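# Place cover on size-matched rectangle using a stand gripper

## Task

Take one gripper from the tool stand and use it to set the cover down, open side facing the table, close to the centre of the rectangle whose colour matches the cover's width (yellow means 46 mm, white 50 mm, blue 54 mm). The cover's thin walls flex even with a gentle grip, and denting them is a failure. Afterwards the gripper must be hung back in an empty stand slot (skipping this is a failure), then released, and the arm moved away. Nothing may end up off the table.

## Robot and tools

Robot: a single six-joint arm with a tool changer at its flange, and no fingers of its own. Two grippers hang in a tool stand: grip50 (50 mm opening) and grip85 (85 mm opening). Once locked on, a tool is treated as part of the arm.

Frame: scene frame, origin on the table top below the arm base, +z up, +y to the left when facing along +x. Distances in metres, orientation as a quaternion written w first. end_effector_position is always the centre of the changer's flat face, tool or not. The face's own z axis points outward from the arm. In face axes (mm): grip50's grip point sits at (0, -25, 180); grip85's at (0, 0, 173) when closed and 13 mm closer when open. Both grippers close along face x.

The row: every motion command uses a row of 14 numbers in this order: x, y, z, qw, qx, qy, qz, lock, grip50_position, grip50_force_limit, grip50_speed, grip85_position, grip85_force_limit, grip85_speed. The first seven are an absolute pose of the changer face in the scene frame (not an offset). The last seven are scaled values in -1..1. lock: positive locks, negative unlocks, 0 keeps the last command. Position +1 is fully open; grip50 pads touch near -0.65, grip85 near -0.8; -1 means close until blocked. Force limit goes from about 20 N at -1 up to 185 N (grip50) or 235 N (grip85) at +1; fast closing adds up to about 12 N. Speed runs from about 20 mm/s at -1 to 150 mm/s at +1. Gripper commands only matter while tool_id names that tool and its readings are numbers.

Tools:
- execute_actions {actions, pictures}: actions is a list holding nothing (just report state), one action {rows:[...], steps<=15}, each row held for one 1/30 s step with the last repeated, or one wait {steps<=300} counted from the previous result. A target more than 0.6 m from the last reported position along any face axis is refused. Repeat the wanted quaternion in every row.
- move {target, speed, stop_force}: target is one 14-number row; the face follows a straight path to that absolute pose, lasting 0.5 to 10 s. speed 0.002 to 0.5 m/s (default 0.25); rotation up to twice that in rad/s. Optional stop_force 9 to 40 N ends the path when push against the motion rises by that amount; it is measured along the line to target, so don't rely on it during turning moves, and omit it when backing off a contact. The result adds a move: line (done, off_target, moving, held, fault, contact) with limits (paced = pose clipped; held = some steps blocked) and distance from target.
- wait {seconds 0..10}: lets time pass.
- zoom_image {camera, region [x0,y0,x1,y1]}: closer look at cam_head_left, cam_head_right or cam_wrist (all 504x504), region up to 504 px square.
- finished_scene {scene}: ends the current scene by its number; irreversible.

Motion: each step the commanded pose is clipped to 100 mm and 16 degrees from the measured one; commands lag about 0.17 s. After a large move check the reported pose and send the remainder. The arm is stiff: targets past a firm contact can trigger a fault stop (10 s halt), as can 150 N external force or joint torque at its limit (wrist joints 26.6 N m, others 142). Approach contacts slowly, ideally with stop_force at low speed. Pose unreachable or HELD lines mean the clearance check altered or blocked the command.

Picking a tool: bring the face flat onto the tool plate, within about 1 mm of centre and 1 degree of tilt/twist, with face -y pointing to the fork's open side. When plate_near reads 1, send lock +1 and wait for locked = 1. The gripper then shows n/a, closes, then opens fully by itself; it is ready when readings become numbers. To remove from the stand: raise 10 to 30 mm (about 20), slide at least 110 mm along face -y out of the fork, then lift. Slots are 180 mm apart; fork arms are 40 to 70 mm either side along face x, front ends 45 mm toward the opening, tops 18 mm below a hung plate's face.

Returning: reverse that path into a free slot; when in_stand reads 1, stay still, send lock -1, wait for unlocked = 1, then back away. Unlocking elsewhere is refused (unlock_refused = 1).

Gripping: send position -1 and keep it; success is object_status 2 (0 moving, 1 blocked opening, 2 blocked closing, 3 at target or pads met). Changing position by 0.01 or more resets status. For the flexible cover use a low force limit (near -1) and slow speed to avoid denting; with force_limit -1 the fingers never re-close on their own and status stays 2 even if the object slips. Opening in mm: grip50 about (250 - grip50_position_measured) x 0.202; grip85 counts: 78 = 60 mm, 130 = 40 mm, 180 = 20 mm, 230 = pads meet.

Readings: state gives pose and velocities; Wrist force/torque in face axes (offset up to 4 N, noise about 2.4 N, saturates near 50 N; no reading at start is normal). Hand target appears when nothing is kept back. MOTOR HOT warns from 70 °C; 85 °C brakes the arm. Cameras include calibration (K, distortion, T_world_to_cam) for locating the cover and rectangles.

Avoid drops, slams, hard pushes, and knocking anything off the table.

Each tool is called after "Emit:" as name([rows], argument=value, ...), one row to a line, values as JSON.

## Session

Emit:
execute_actions(actions=[])

Scene clock: 0.00 s of 6400.00 s.
end_effector_position=(+0.2621, -0.2404, +0.2698) locked=0 unlocked=1 plate_near=0 in_stand=0 unlock_refused=0 tool_id=none grip50_position_measured=n/a grip50_object_status=n/a grip85_position_measured=n/a grip85_object_status=n/a end_effector_quat_wxyz=(-0.122, +0.087, +0.976, +0.155) end_effector_velocity=(+0.000, +0.000, +0.000) end_effector_angular_velocity=(+0.000, -0.001, +0.001)
Joint positions: [-0.793 -1.822  2.62  -2.596 -1.767  2.344]
Joint velocities: [ 0.001 -0.001  0.     0.     0.001 -0.   ]
Wrist force (N, on the end effector, along its own x y z axes, offset not removed): no reading
Wrist torque (N m, same axes, about the end effector's origin, offset not removed): no reading
Hand target: +0.262, -0.240, +0.270; -0.122, +0.087, +0.976, +0.155
camera_calibration (this result's frames):
cam_wrist: T_world_to_cam=[[-0.96621, 0.10451, 0.23562, 0.207743], [0.212511, 0.840303, 0.498728, 0.070844], [-0.14587, 0.531948, -0.834118, 0.4387], [0, 0, 0, 1]] pos_world=[0.249662, -0.314607, 0.281647]

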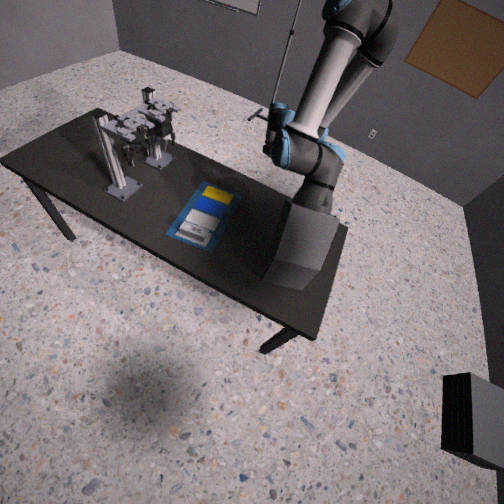

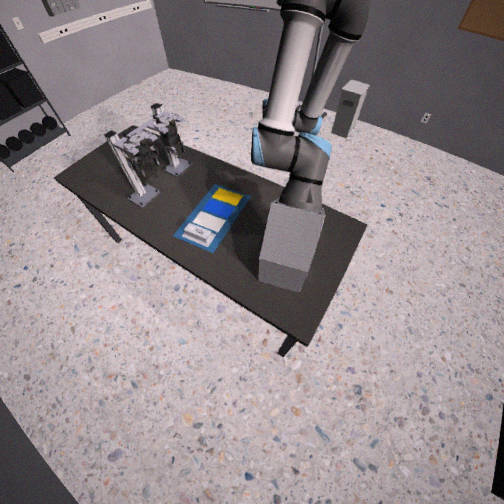

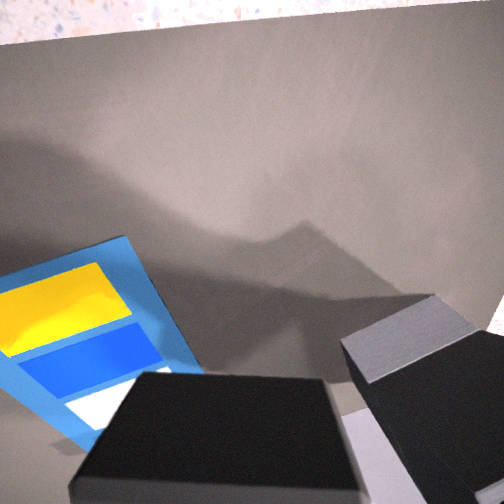

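Emit:
move(target=[0.55,0.05,0.5,0,0.7071,0.7071,0,0,1,-1,0,1,-1,0])

Emit:
move(target=[0.75,0.08,0.48,0,0.7071,0.7071,0,0,1,-1,0,1,-1,0], speed=0.2)

Scene clock: 7.37 s of 6400.00 s.
end_effector_position=(+0.5504, +0.0502, +0.5003) locked=0 unlocked=1 plate_near=0 in_stand=0 unlock_refused=0 tool_id=none grip50_position_measured=n/a grip50_object_status=n/a grip85_position_measured=n/a grip85_object_status=n/a end_effector_quat_wxyz=(-0.000, +0.707, +0.707, +0.002) end_effector_velocity=(+0.001, +0.002, -0.001) end_effector_angular_velocity=(-0.003, +0.010, -0.006)
Joint positions: [ 0.488 -1.279  1.874 -2.153 -2.223  5.005]
Joint velocities: [ 0.002  0.007 -0.009  0.016 -0.001  0.017]
Wrist force (N, on the end effector, along its own x y z axes, offset not removed): [0.5 0.2 -1.5]
Wrist torque (N m, same axes, about the end effector's origin, offset not removed): [0.04 -0.25 -0.28]
Hand target: +0.551, +0.050, +0.500; -0.001, +0.708, +0.707, +0.001
Off the commanded pose: 0.001 m, 0 deg.
After step 90, 0.90 s passed at rest.
move: done
camera_calibration (this result's frames):
cam_wrist: T_world_to_cam=[[-0.0363118, 0.999185, -0.0176219, -0.0283431], [0.971479, 0.0394287, 0.233823, -0.594628], [0.234327, -0.00862879, -0.97212, 0.405305], [0, 0, 0, 1]] pos_world=[0.481665, 0.0552627, 0.532543]

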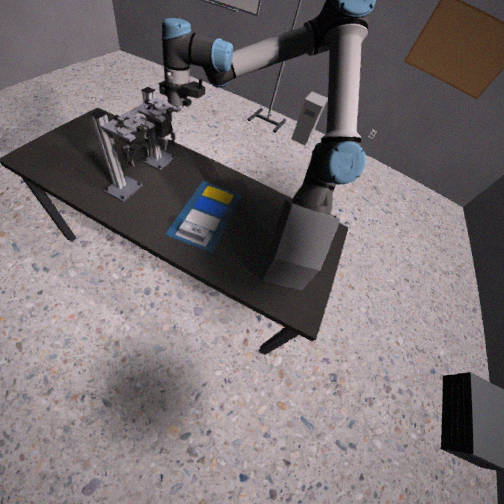

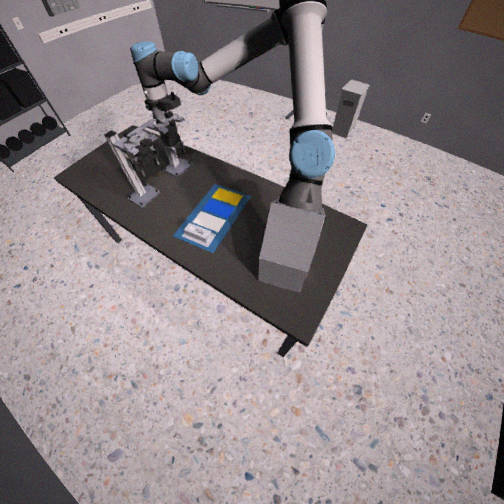

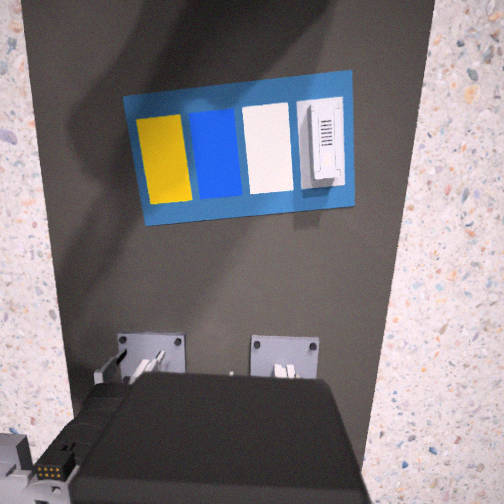

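Scene clock: 9.00 s of 6400.00 s.
end_effector_position=(+0.7497, +0.0797, +0.4801) locked=0 unlocked=1 plate_near=0 in_stand=0 unlock_refused=0 tool_id=none grip50_position_measured=n/a grip50_object_status=n/a grip85_position_measured=n/a grip85_object_status=n/a end_effector_quat_wxyz=(+0.000, +0.707, +0.707, +0.000) end_effector_velocity=(+0.003, +0.000, -0.000) end_effector_angular_velocity=(-0.001, +0.001, -0.002)
Joint positions: [ 0.44  -0.866  1.235 -1.961 -2.226  4.946]
Joint velocities: [-0.001  0.006 -0.012  0.007 -0.001  0.002]
Wrist force (N, on the end effector, along its own x y z axes, offset not removed): [3.3 -0.4 0.5]
Wrist torque (N m, same axes, about the end effector's origin, offset not removed): [0.06 -0.37 -0.21]
Hand target: +0.750, +0.080, +0.480; +0.000, +0.707, +0.707, -0.000
Off the commanded pose: 0.000 m, 0 deg.
move: done
camera_calibration (this result's frames):
cam_wrist: T_world_to_cam=[[-0.0368469, 0.999109, -0.0205739, -0.0491055], [0.971814, 0.0406223, 0.232224, -0.784203], [0.232852, -0.0114373, -0.972445, 0.340717], [0, 0, 0, 1]] pos_world=[0.680954, 0.0848148, 0.512429]

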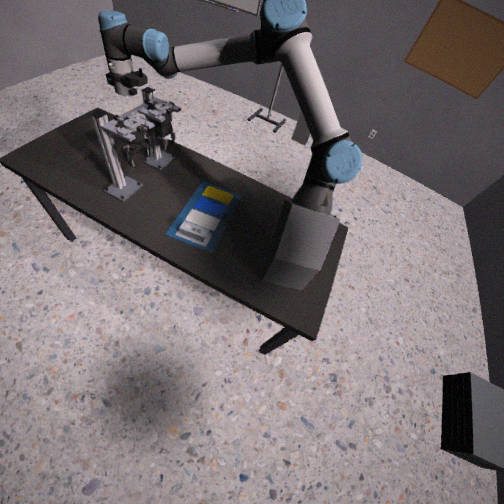

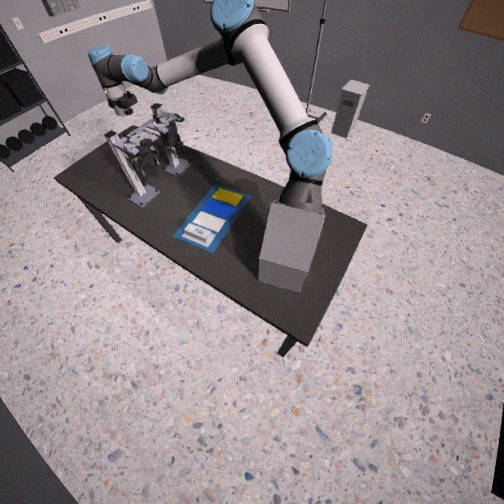

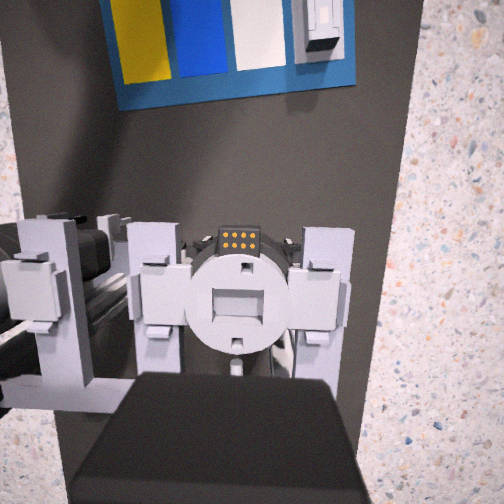

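Emit:
move(target=[0.7515,0.073,0.385,0,0.7053,0.709,0,0,1,-1,0,1,-1,0], speed=0.08)

Scene clock: 20.87 s of 6400.00 s.
end_effector_position=(+0.7515, +0.0730, +0.3852) locked=0 unlocked=1 plate_near=0 in_stand=0 unlock_refused=0 tool_id=none grip50_position_measured=n/a grip50_object_status=n/a grip85_position_measured=n/a grip85_object_status=n/a end_effector_quat_wxyz=(+0.000, +0.705, +0.709, -0.000) end_effector_velocity=(-0.000, +0.001, -0.002) end_effector_angular_velocity=(+0.001, -0.000, +0.002)
Joint positions: [ 0.354 -0.797  1.331 -2.19  -2.221  4.833]
Joint velocities: [-0.001  0.003  0.002 -0.006  0.001 -0.003]
Wrist force (N, on the end effector, along its own x y z axes, offset not removed): [2.0 1.4 -3.4]
Wrist torque (N m, same axes, about the end effector's origin, offset not removed): [0.12 -0.17 -0.14]
Hand target: +0.752, +0.073, +0.385; +0.000, +0.705, +0.709, -0.000
Off the commanded pose: 0.000 m, 0 deg.
After step 90, 7.23 s passed at rest.
move: done
camera_calibration (this result's frames):
cam_wrist: T_world_to_cam=[[-0.042019, 0.998901, -0.0207492, -0.0403696], [0.971649, 0.0456912, 0.231972, -0.763883], [0.232665, -0.0104137, -0.972501, 0.248053], [0, 0, 0, 1]] pos_world=[0.682817, 0.0778111, 0.417593]

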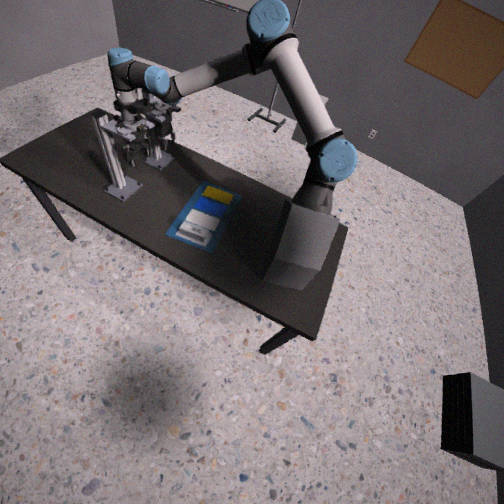

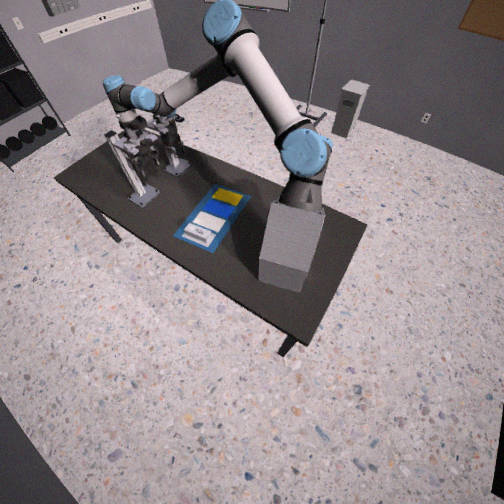

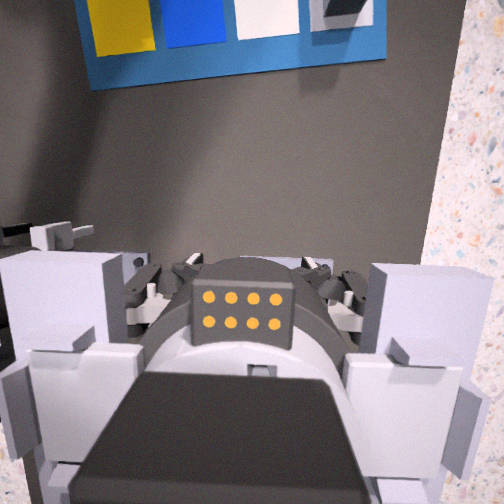

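Emit:
move(target=[0.75,0.0733,0.375,0,0.7022,0.712,0,0,1,-1,0,1,-1,0], speed=0.02)

Emit:
move(target=[0.75,0.0733,0.345,0,0.7022,0.712,0,0,1,-1,0,1,-1,0], speed=0.004, stop_force=10)

Scene clock: 32.10 s of 6400.00 s.
end_effector_position=(+0.7500, +0.0733, +0.3752) locked=0 unlocked=1 plate_near=0 in_stand=0 unlock_refused=0 tool_id=none grip50_position_measured=n/a grip50_object_status=n/a grip85_position_measured=n/a grip85_object_status=n/a end_effector_quat_wxyz=(+0.000, +0.702, +0.712, -0.000) end_effector_velocity=(-0.000, -0.001, -0.002) end_effector_angular_velocity=(-0.001, -0.001, -0.001)
Joint positions: [ 0.347 -0.79   1.343 -2.216 -2.22   4.815]
Joint velocities: [-0.002 -0.     0.004 -0.006 -0.001 -0.003]
Wrist force (N, on the end effector, along its own x y z axes, offset not removed): [0.9 1.1 2.2]
Wrist torque (N m, same axes, about the end effector's origin, offset not removed): [0.03 -0.12 -0.10]
Hand target: +0.750, +0.073, +0.375; +0.000, +0.702, +0.712, -0.000
Off the commanded pose: 0.000 m, 0 deg.
After step 90, 7.43 s passed at rest.
move: done
camera_calibration (this result's frames):
cam_wrist: T_world_to_cam=[[-0.0504474, 0.998516, -0.0205215, -0.0346655], [0.971222, 0.0538367, 0.232011, -0.760417], [0.232771, -0.00822665, -0.972497, 0.238448], [0, 0, 0, 1]] pos_world=[0.681281, 0.077514, 0.407603]

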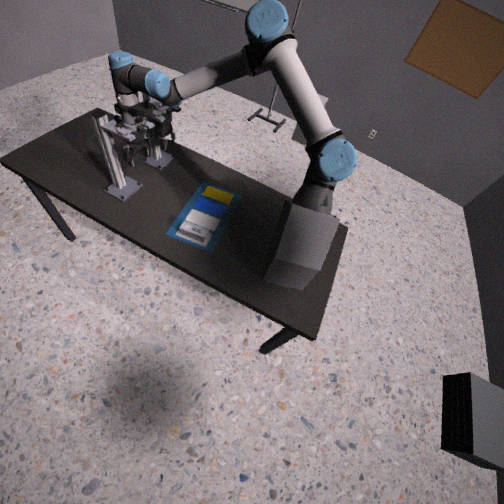

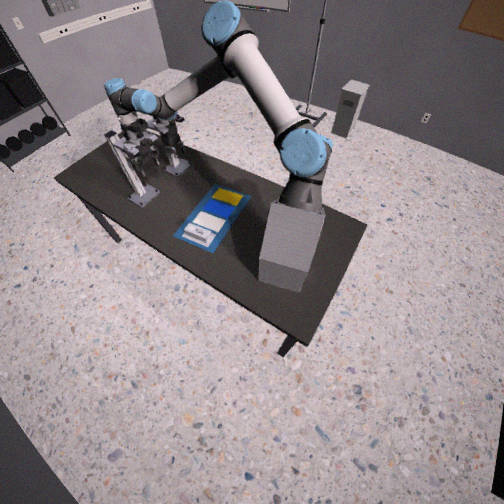

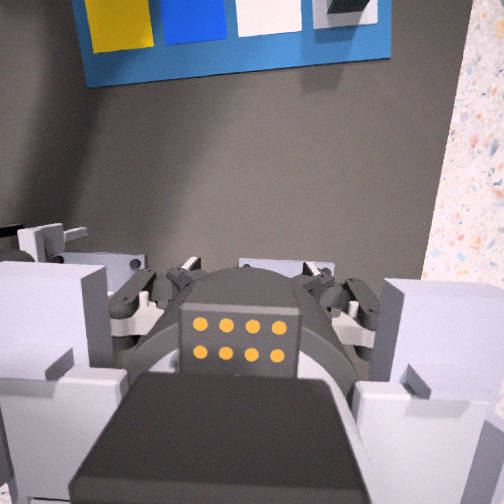

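Scene clock: 35.90 s of 6400.00 s.
end_effector_position=(+0.7501, +0.0733, +0.3614) locked=0 unlocked=1 plate_near=1 in_stand=1 unlock_refused=0 tool_id=none grip50_position_measured=n/a grip50_object_status=n/a grip85_position_measured=n/a grip85_object_status=n/a end_effector_quat_wxyz=(+0.000, +0.702, +0.712, +0.000) end_effector_velocity=(-0.000, -0.000, -0.001) end_effector_angular_velocity=(-0.001, +0.004, +0.001)
Joint positions: [ 0.335 -0.775  1.351 -2.247 -2.219  4.801]
Joint velocities: [-0.001  0.001 -0.     0.004 -0.001  0.001]
Wrist force (N, on the end effector, along its own x y z axes, offset not removed): [-2.7 -3.5 -20.1]
Wrist torque (N m, same axes, about the end effector's origin, offset not removed): [-0.80 -0.28 0.05]
Hand target: +0.750, +0.073, +0.362; +0.000, +0.702, +0.712, -0.000
Off the commanded pose: 0.016 m, 0 deg.
move: contact
camera_calibration (this result's frames):
cam_wrist: T_world_to_cam=[[-0.0505895, 0.998508, -0.0205403, -0.0348089], [0.971184, 0.0539804, 0.232136, -0.757251], [0.232898, -0.00820477, -0.972467, 0.224929], [0, 0, 0, 1]] pos_world=[0.681284, 0.0774791, 0.393806]

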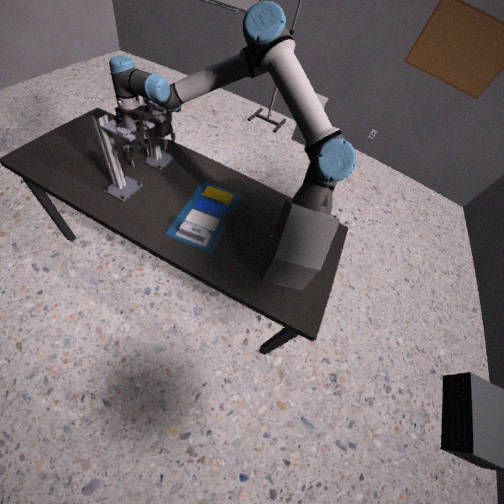

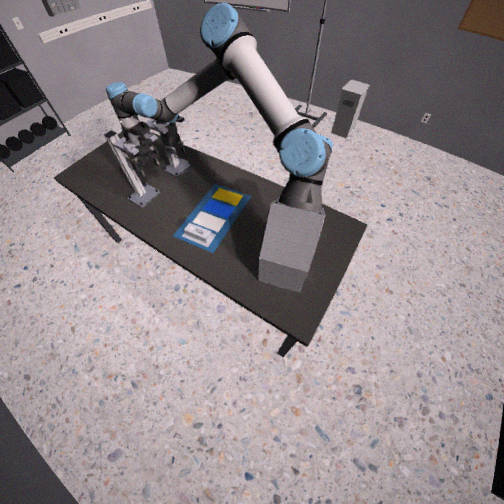

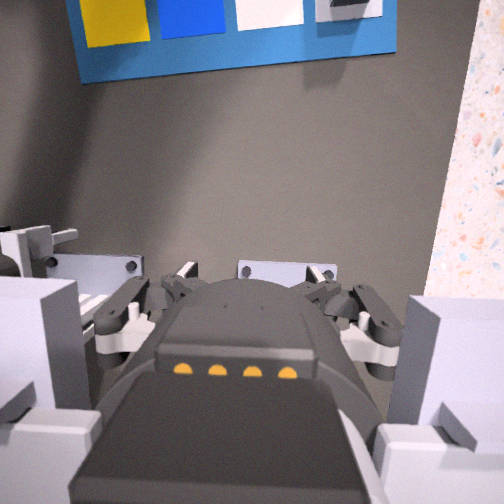

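Emit:
execute_actions([
  {"rows":[[0.7501,0.0733,0.3618,0,0.7022,0.712,0,1,1,-1,0,1,-1,0]],"steps":15},
], pictures=false)

Emit:
execute_actions([
  {"steps":30},
], pictures=false)

Emit:
move(target=[0.7501,0.0733,0.382,0,0.7022,0.712,0,0,1,-1,0,1,-1,0], speed=0.03)

Scene clock: 43.73 s of 6400.00 s.
end_effector_position=(+0.7501, +0.0733, +0.3618) locked=0 unlocked=0 plate_near=1 in_stand=1 unlock_refused=0 tool_id=none grip50_position_measured=n/a grip50_object_status=n/a grip85_position_measured=n/a grip85_object_status=n/a end_effector_quat_wxyz=(+0.000, +0.702, +0.712, +0.000) end_effector_velocity=(+0.000, -0.001, +0.001) end_effector_angular_velocity=(-0.000, -0.001, -0.001)
Joint positions: [ 0.336 -0.776  1.351 -2.246 -2.219  4.801]
Joint velocities: [-0.    -0.001 -0.     0.    -0.     0.   ]
Wrist force (N, on the end effector, along its own x y z axes, offset not removed): [-7.1 0.9 0.3]
Wrist torque (N m, same axes, about the end effector's origin, offset not removed): [0.11 -0.27 0.12]
Hand target: +0.750, +0.073, +0.362; -0.000, +0.702, +0.712, +0.000
Off the commanded pose: 0.000 m, 0 deg.
Steps of this call (steps 1 to 90: nothing new was sent; then 4.33 s passed at rest; steps 91 to 105: all 15 steps of this action). Readings (end_effector_position | what the end effector reports):
91: (+0.7501, +0.0732, +0.3617) | locked=0 unlocked=0 plate_near=1 in_stand=1 unlock_refused=0 tool_id=none grip50_position_measured=n/a grip50_object_status=n/a grip85_position_measured=n/a grip85_object_status=n/a
92: (+0.7501, +0.0732, +0.3617) | locked=0 unlocked=0 plate_near=1 in_stand=1 unlock_refused=0 tool_id=none grip50_position_measured=n/a grip50_object_status=n/a grip85_position_measured=n/a grip85_object_status=n/a
94: (+0.7501, +0.0732, +0.3618) | locked=0 unlocked=0 plate_near=1 in_stand=1 unlock_refused=0 tool_id=none grip50_position_measured=n/a grip50_object_status=n/a grip85_position_measured=n/a grip85_object_status=n/a
98: (+0.7501, +0.0732, +0.3618) | locked=0 unlocked=0 plate_near=1 in_stand=1 unlock_refused=0 tool_id=none grip50_position_measured=n/a grip50_object_status=n/a grip85_position_measured=n/a grip85_object_status=n/a
105: the state above

Scene clock: 44.73 s of 6400.00 s.
end_effector_position=(+0.7501, +0.0733, +0.3619) locked=1 unlocked=0 plate_near=1 in_stand=1 unlock_refused=0 tool_id=grip85 grip50_position_measured=n/a grip50_object_status=n/a grip85_position_measured=n/a grip85_object_status=n/a end_effector_quat_wxyz=(+0.000, +0.702, +0.712, +0.000) end_effector_velocity=(-0.001, +0.001, -0.001) end_effector_angular_velocity=(-0.000, +0.002, +0.002)
Joint positions: [ 0.336 -0.776  1.351 -2.246 -2.219  4.801]
Joint velocities: [ 0.     0.001  0.001  0.    -0.    -0.   ]
Wrist force (N, on the end effector, along its own x y z axes, offset not removed): [-8.8 -0.9 -9.0]
Wrist torque (N m, same axes, about the end effector's origin, offset not removed): [-0.15 -0.14 -0.15]
Hand target: +0.750, +0.073, +0.362; -0.000, +0.702, +0.712, +0.000
Off the commanded pose: 0.000 m, 0 deg.
Steps of this call (steps 1 to 30: nothing new was sent). Readings (end_effector_position | what the end effector reports):
1: (+0.7501, +0.0733, +0.3618) | locked=0 unlocked=0 plate_near=1 in_stand=1 unlock_refused=0 tool_id=none grip50_position_measured=n/a grip50_object_status=n/a grip85_position_measured=n/a grip85_object_status=n/a
2: (+0.7501, +0.0733, +0.3618) | locked=0 unlocked=0 plate_near=1 in_stand=1 unlock_refused=0 tool_id=none grip50_position_measured=n/a grip50_object_status=n/a grip85_position_measured=n/a grip85_object_status=n/a
4: (+0.7501, +0.0733, +0.3618) | locked=0 unlocked=0 plate_near=1 in_stand=1 unlock_refused=0 tool_id=none grip50_position_measured=n/a grip50_object_status=n/a grip85_position_measured=n/a grip85_object_status=n/a
8: (+0.7501, +0.0733, +0.3618) | locked=0 unlocked=0 plate_near=1 in_stand=1 unlock_refused=0 tool_id=none grip50_position_measured=n/a grip50_object_status=n/a grip85_position_measured=n/a grip85_object_status=n/a
30: the state above

Scene clock: 45.73 s of 6400.00 s.
end_effector_position=(+0.7501, +0.0733, +0.3818) locked=1 unlocked=0 plate_near=1 in_stand=0 unlock_refused=0 tool_id=grip85 grip50_position_measured=n/a grip50_object_status=n/a grip85_position_measured=n/a grip85_object_status=n/a end_effector_quat_wxyz=(-0.000, +0.702, +0.712, +0.000) end_effector_velocity=(+0.001, -0.002, +0.004) end_effector_angular_velocity=(-0.000, -0.002, -0.003)
Joint positions: [ 0.352 -0.796  1.339 -2.201 -2.221  4.822]
Joint velocities: [ 0.001 -0.004 -0.003  0.006 -0.001  0.003]
Wrist force (N, on the end effector, along its own x y z axes, offset not removed): [0.9 2.2 0.6]
Wrist torque (N m, same axes, about the end effector's origin, offset not removed): [0.17 -0.22 -0.19]
Hand target: +0.750, +0.073, +0.382; -0.000, +0.702, +0.712, +0.000
Off the commanded pose: 0.000 m, 0 deg.
move: done
camera_calibration (this result's frames):
cam_wrist: T_world_to_cam=[[-0.0506702, 0.998506, -0.020436, -0.0344108], [0.971195, 0.0540341, 0.232079, -0.761993], [0.232837, -0.00808783, -0.972482, 0.244725], [0, 0, 0, 1]] pos_world=[0.681319, 0.0775123, 0.414131]

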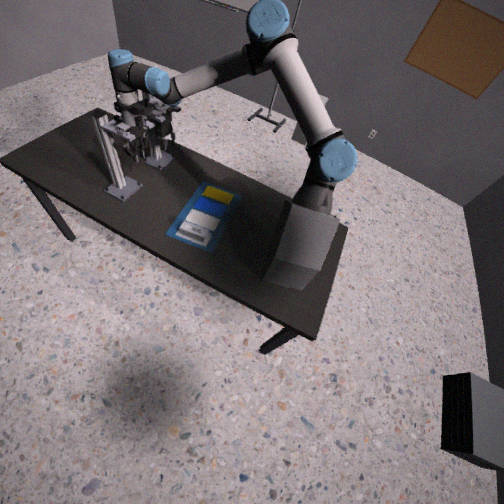

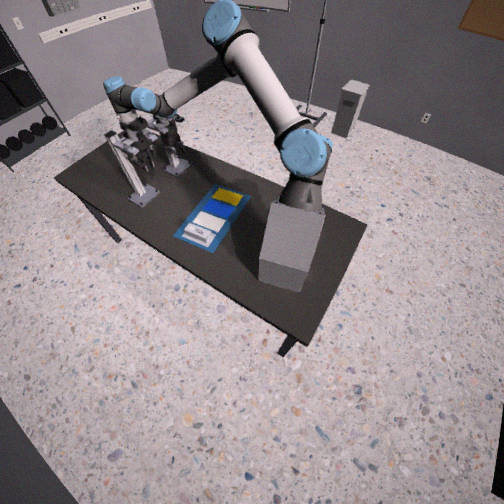

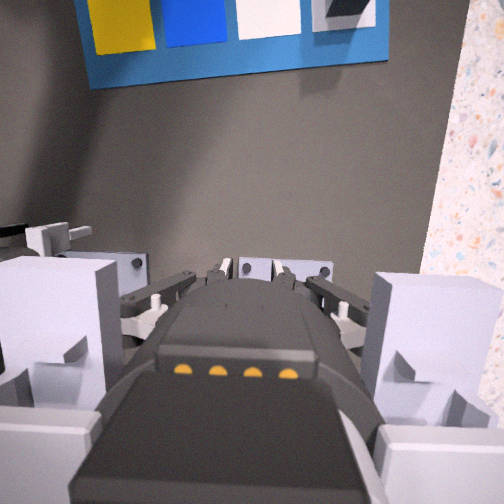

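Emit:
move(target=[0.62,0.072,0.382,0,0.7022,0.712,0,0,1,-1,0,1,-1,0], speed=0.1)

Emit:
move(target=[0.417,0.157,0.25,0,0.6626,0.749,0,0,1,-1,0,1,-1,0], speed=0.15)

Emit:
zoom_image(camera="cam_wrist", region=[180, 150, 330, 300])

Scene clock: 54.80 s of 6400.00 s.
end_effector_position=(+0.6203, +0.0722, +0.3819) locked=1 unlocked=0 plate_near=1 in_stand=0 unlock_refused=0 tool_id=grip85 grip50_position_measured=n/a grip50_object_status=n/a grip85_position_measured=3 grip85_object_status=3 end_effector_quat_wxyz=(-0.000, +0.702, +0.712, -0.000) end_effector_velocity=(-0.003, -0.000, +0.001) end_effector_angular_velocity=(+0.000, -0.001, +0.000)
Joint positions: [ 0.372 -1.002  1.781 -2.422 -2.223  4.847]
Joint velocities: [ 0.001 -0.005  0.008 -0.004 -0.     0.   ]
Wrist force (N, on the end effector, along its own x y z axes, offset not removed): [4.2 1.2 -2.3]
Wrist torque (N m, same axes, about the end effector's origin, offset not removed): [0.12 -0.27 0.04]
Hand target: +0.620, +0.072, +0.382; -0.000, +0.702, +0.712, +0.000
Off the commanded pose: 0.000 m, 0 deg.
After step 120, 3.27 s passed at rest.
move: done
camera_calibration (this result's frames):
cam_wrist: T_world_to_cam=[[-0.0506329, 0.998507, -0.020473, -0.0398994], [0.971217, 0.0540058, 0.231993, -0.635942], [0.232752, -0.00813731, -0.972502, 0.275145], [0, 0, 0, 1]] pos_world=[0.551577, 0.0764234, 0.414296]

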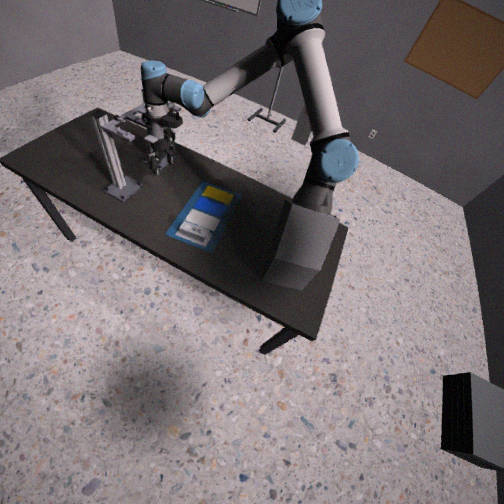

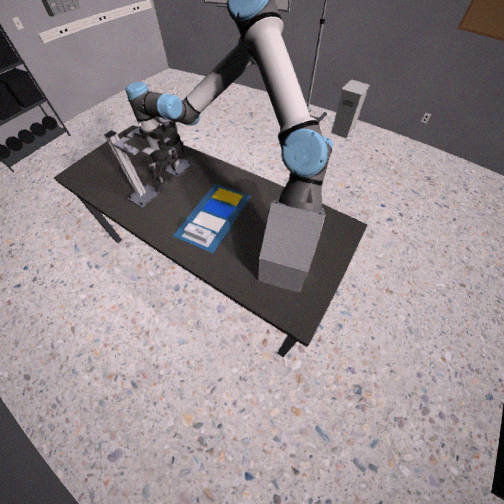

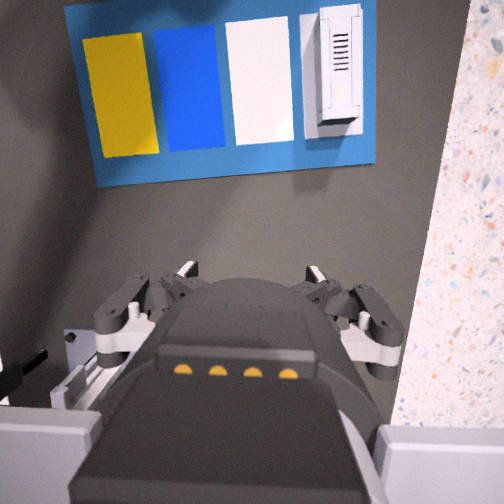

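Scene clock: 57.07 s of 6400.00 s.
end_effector_position=(+0.4174, +0.1574, +0.2498) locked=1 unlocked=0 plate_near=1 in_stand=0 unlock_refused=0 tool_id=grip85 grip50_position_measured=n/a grip50_object_status=n/a grip85_position_measured=3 grip85_object_status=3 end_effector_quat_wxyz=(-0.000, +0.663, +0.749, -0.000) end_effector_velocity=(-0.002, +0.001, -0.002) end_effector_angular_velocity=(-0.000, +0.000, +0.002)
Joint positions: [ 0.396 -0.746  2.255 -3.133 -2.224  4.769]
Joint velocities: [-0.     0.008  0.002 -0.01   0.    -0.002]
Wrist force (N, on the end effector, along its own x y z axes, offset not removed): [3.9 1.6 -2.0]
Wrist torque (N m, same axes, about the end effector's origin, offset not removed): [0.09 -0.52 -0.06]
Hand target: +0.417, +0.157, +0.250; -0.000, +0.663, +0.749, +0.000
Off the commanded pose: 0.001 m, 0 deg.
move: done
camera_calibration (this result's frames):
cam_wrist: T_world_to_cam=[[-0.158273, 0.987183, -0.0204923, -0.0911787], [0.959715, 0.158683, 0.231876, -0.424419], [0.232155, 0.017033, -0.97253, 0.190936], [0, 0, 0, 1]] pos_world=[0.348564, 0.154106, 0.282235]

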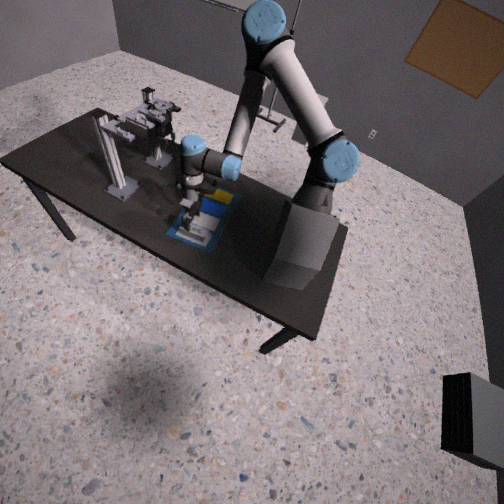

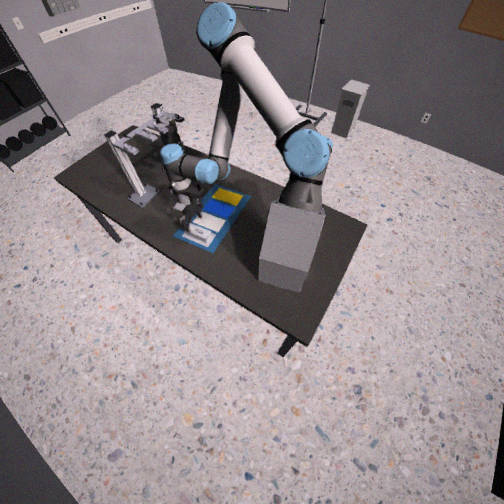

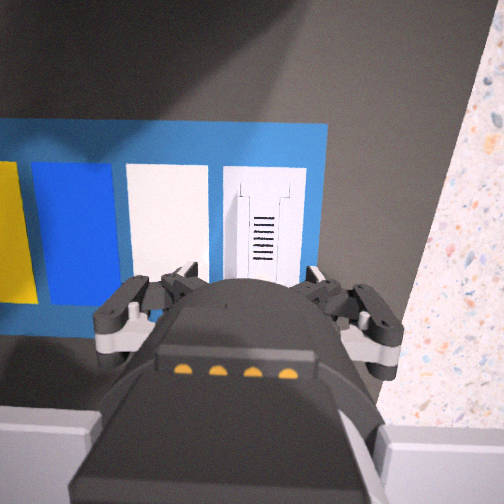

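Region (180, 150, 330, 300) of cam_wrist's 504x504 image, scaled by 3.360, with more detail than that image has.

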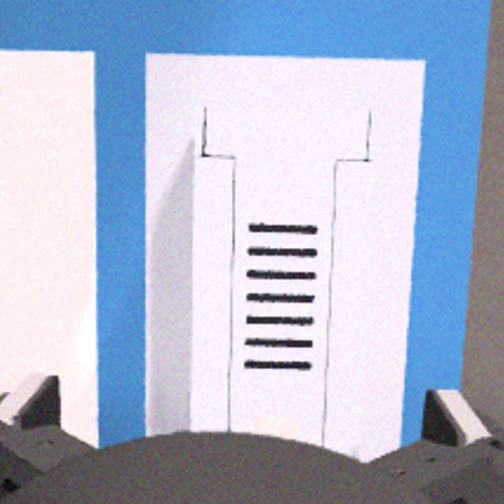

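Emit:
move(target=[0.4086,0.1643,0.235,0,0.6626,0.749,0,0,1,-1,0,1,-1,0], speed=0.04)

Emit:
move(target=[0.4086,0.1643,0.2,0,0.6626,0.749,0,0,1,-1,0,1,-1,0], speed=0.03, stop_force=10)

Emit:
move(target=[0.4086,0.1643,0.2,0,0.6626,0.749,0,0,1,-1,0,-1,-1,-1], speed=0.02)

Emit:
move(target=[0.4086,0.1643,0.225,0,0.6626,0.749,0,0,1,-1,0,-1,-1,-1], speed=0.04)

Scene clock: 67.03 s of 6400.00 s.
end_effector_position=(+0.4087, +0.1642, +0.2352) locked=1 unlocked=0 plate_near=1 in_stand=0 unlock_refused=0 tool_id=grip85 grip50_position_measured=n/a grip50_object_status=n/a grip85_position_measured=3 grip85_object_status=3 end_effector_quat_wxyz=(-0.000, +0.663, +0.749, -0.000) end_effector_velocity=(-0.002, +0.001, -0.002) end_effector_angular_velocity=(-0.001, +0.001, +0.002)
Joint positions: [ 0.391 -0.694  2.258 -3.193 -2.224  4.762]
Joint velocities: [-0.001  0.007  0.001 -0.008 -0.    -0.002]
Wrist force (N, on the end effector, along its own x y z axes, offset not removed): [2.8 -1.2 -2.7]
Wrist torque (N m, same axes, about the end effector's origin, offset not removed): [-0.06 -0.36 -0.22]
Hand target: +0.409, +0.164, +0.235; +0.000, +0.663, +0.749, -0.000
Off the commanded pose: 0.000 m, 0 deg.
After step 90, 6.13 s passed at rest.
move: done
camera_calibration (this result's frames):
cam_wrist: T_world_to_cam=[[-0.158386, 0.987164, -0.0205051, -0.0995885], [0.959669, 0.158793, 0.231991, -0.413818], [0.232269, 0.017066, -0.972502, 0.178508], [0, 0, 0, 1]] pos_world=[0.339893, 0.160975, 0.267559]

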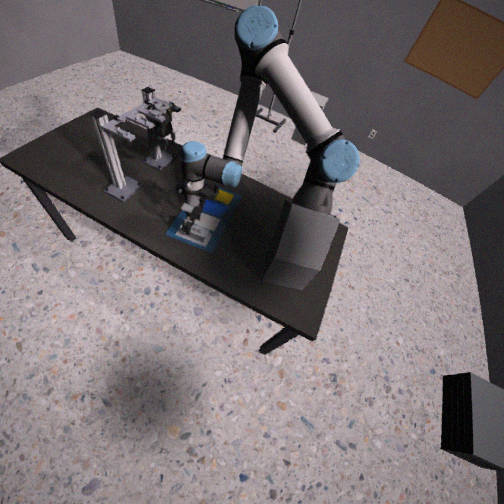

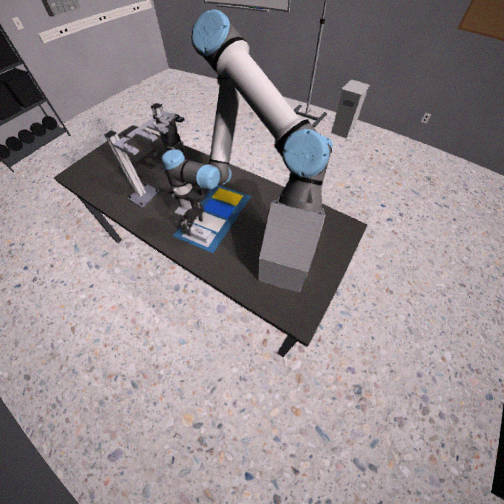

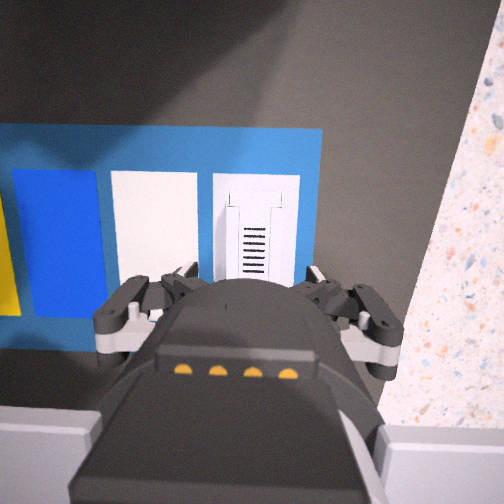

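Scene clock: 68.57 s of 6400.00 s.
end_effector_position=(+0.4086, +0.1643, +0.2001) locked=1 unlocked=0 plate_near=1 in_stand=0 unlock_refused=0 tool_id=grip85 grip50_position_measured=n/a grip50_object_status=n/a grip85_position_measured=3 grip85_object_status=3 end_effector_quat_wxyz=(+0.000, +0.663, +0.749, -0.000) end_effector_velocity=(-0.000, +0.000, -0.002) end_effector_angular_velocity=(+0.001, -0.000, +0.001)
Joint positions: [ 0.341 -0.598  2.236 -3.304 -2.22   4.7  ]
Joint velocities: [-0.002  0.006 -0.002 -0.006  0.001 -0.004]
Wrist force (N, on the end effector, along its own x y z axes, offset not removed): [1.8 1.1 -1.2]
Wrist torque (N m, same axes, about the end effector's origin, offset not removed): [0.10 -0.24 0.05]
Hand target: +0.409, +0.164, +0.200; +0.000, +0.663, +0.749, -0.000
Off the commanded pose: 0.000 m, 0 deg.
move: done
camera_calibration (this result's frames):
cam_wrist: T_world_to_cam=[[-0.158381, 0.987162, -0.0206349, -0.100343], [0.959672, 0.158819, 0.231964, -0.405577], [0.232263, 0.0169358, -0.972506, 0.14449], [0, 0, 0, 1]] pos_world=[0.339769, 0.161021, 0.232525]

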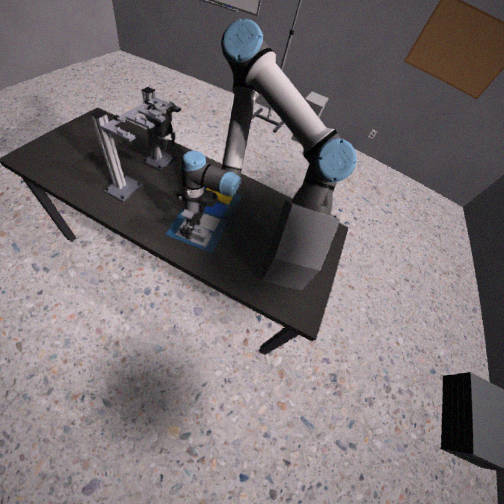

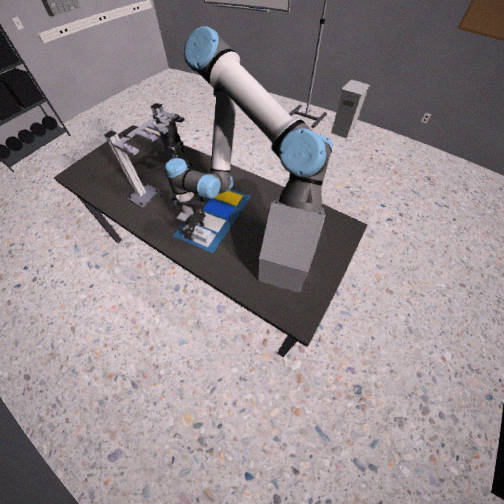

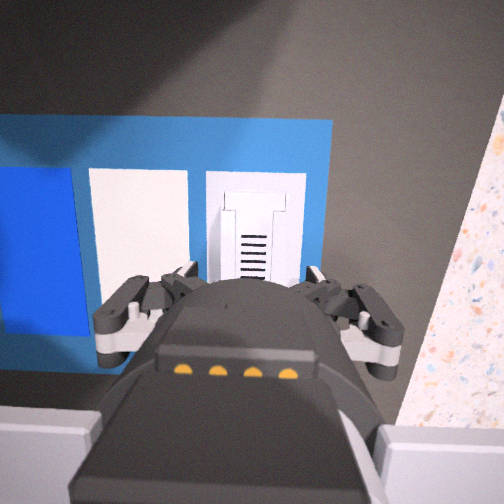

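Scene clock: 71.07 s of 6400.00 s.
end_effector_position=(+0.4086, +0.1643, +0.2000) locked=1 unlocked=0 plate_near=1 in_stand=0 unlock_refused=0 tool_id=grip85 grip50_position_measured=n/a grip50_object_status=n/a grip85_position_measured=119 grip85_object_status=2 end_effector_quat_wxyz=(+0.000, +0.663, +0.749, +0.000) end_effector_velocity=(+0.001, +0.001, -0.000) end_effector_angular_velocity=(+0.001, -0.001, +0.000)
Joint positions: [ 0.341 -0.598  2.236 -3.305 -2.22   4.7  ]
Joint velocities: [ 0.001  0.001 -0.002 -0.     0.    -0.   ]
Wrist force (N, on the end effector, along its own x y z axes, offset not removed): [0.6 -0.3 -16.2]
Wrist torque (N m, same axes, about the end effector's origin, offset not removed): [0.42 -0.17 -0.29]
Hand target: +0.409, +0.164, +0.200; +0.000, +0.663, +0.749, -0.000
Off the commanded pose: 0.000 m, 0 deg.
move: done
camera_calibration (this result's frames):
cam_wrist: T_world_to_cam=[[-0.158358, 0.987169, -0.0204747, -0.100411], [0.959652, 0.158757, 0.232087, -0.405578], [0.23236, 0.0171042, -0.972479, 0.144275], [0, 0, 0, 1]] pos_world=[0.339789, 0.161043, 0.232378]

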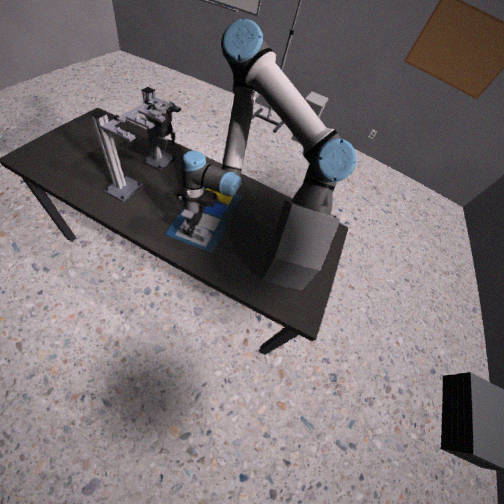

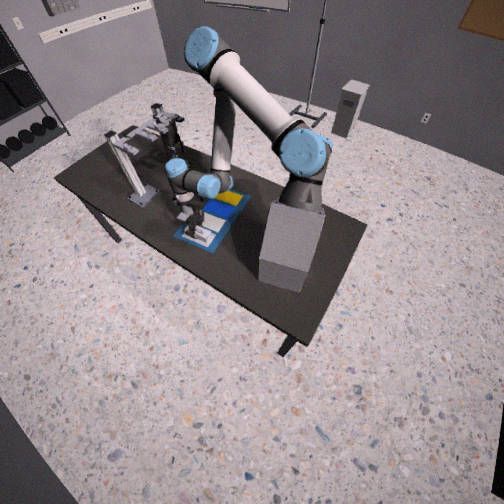

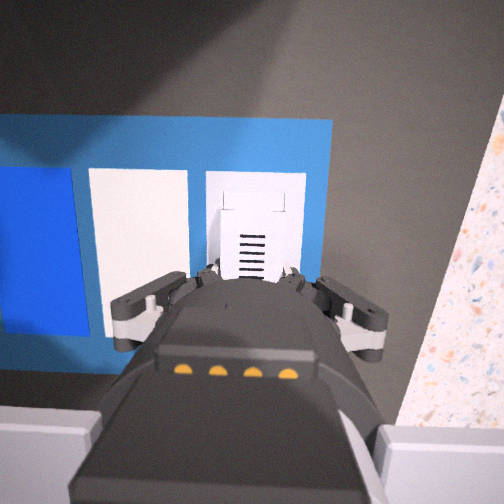

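Scene clock: 72.07 s of 6400.00 s.
end_effector_position=(+0.4086, +0.1643, +0.2248) locked=1 unlocked=0 plate_near=1 in_stand=0 unlock_refused=0 tool_id=grip85 grip50_position_measured=n/a grip50_object_status=n/a grip85_position_measured=119 grip85_object_status=2 end_effector_quat_wxyz=(-0.000, +0.663, +0.749, +0.000) end_effector_velocity=(-0.000, -0.001, +0.002) end_effector_angular_velocity=(-0.000, +0.002, +0.000)
Joint positions: [ 0.376 -0.665  2.253 -3.228 -2.223  4.744]
Joint velocities: [ 0.002 -0.007  0.002  0.009 -0.     0.004]
Wrist force (N, on the end effector, along its own x y z axes, offset not removed): [3.4 2.7 -2.4]
Wrist torque (N m, same axes, about the end effector's origin, offset not removed): [0.11 -0.40 -0.23]
Hand target: +0.409, +0.164, +0.225; -0.000, +0.663, +0.749, +0.000
Off the commanded pose: 0.000 m, 0 deg.
move: done
camera_calibration (this result's frames):
cam_wrist: T_world_to_cam=[[-0.158398, 0.987165, -0.0203829, -0.0999249], [0.959637, 0.158774, 0.232138, -0.411335], [0.232394, 0.01721, -0.972469, 0.168339], [0, 0, 0, 1]] pos_world=[0.339784, 0.161055, 0.257154]

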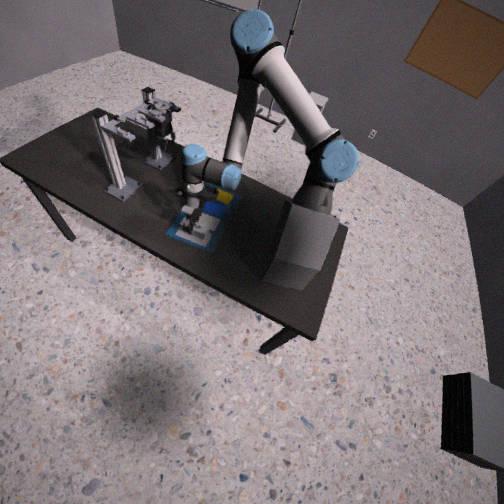

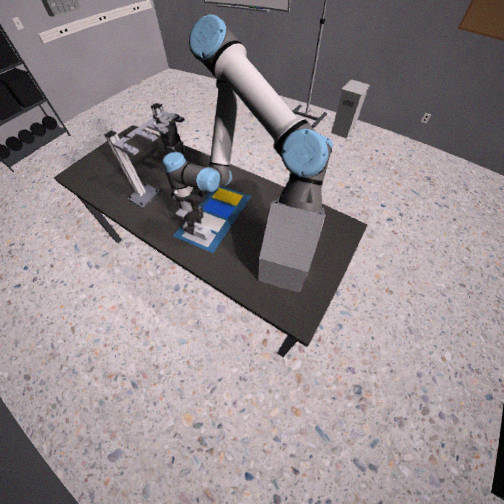

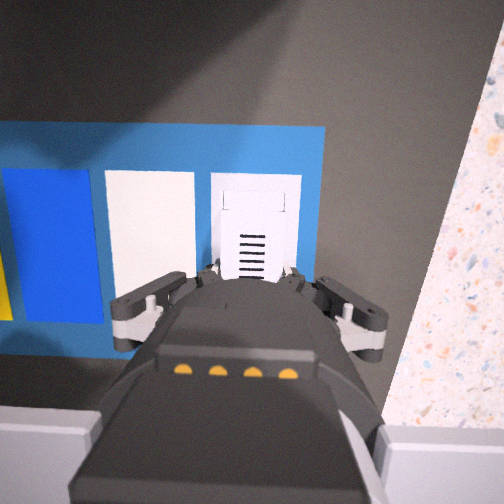

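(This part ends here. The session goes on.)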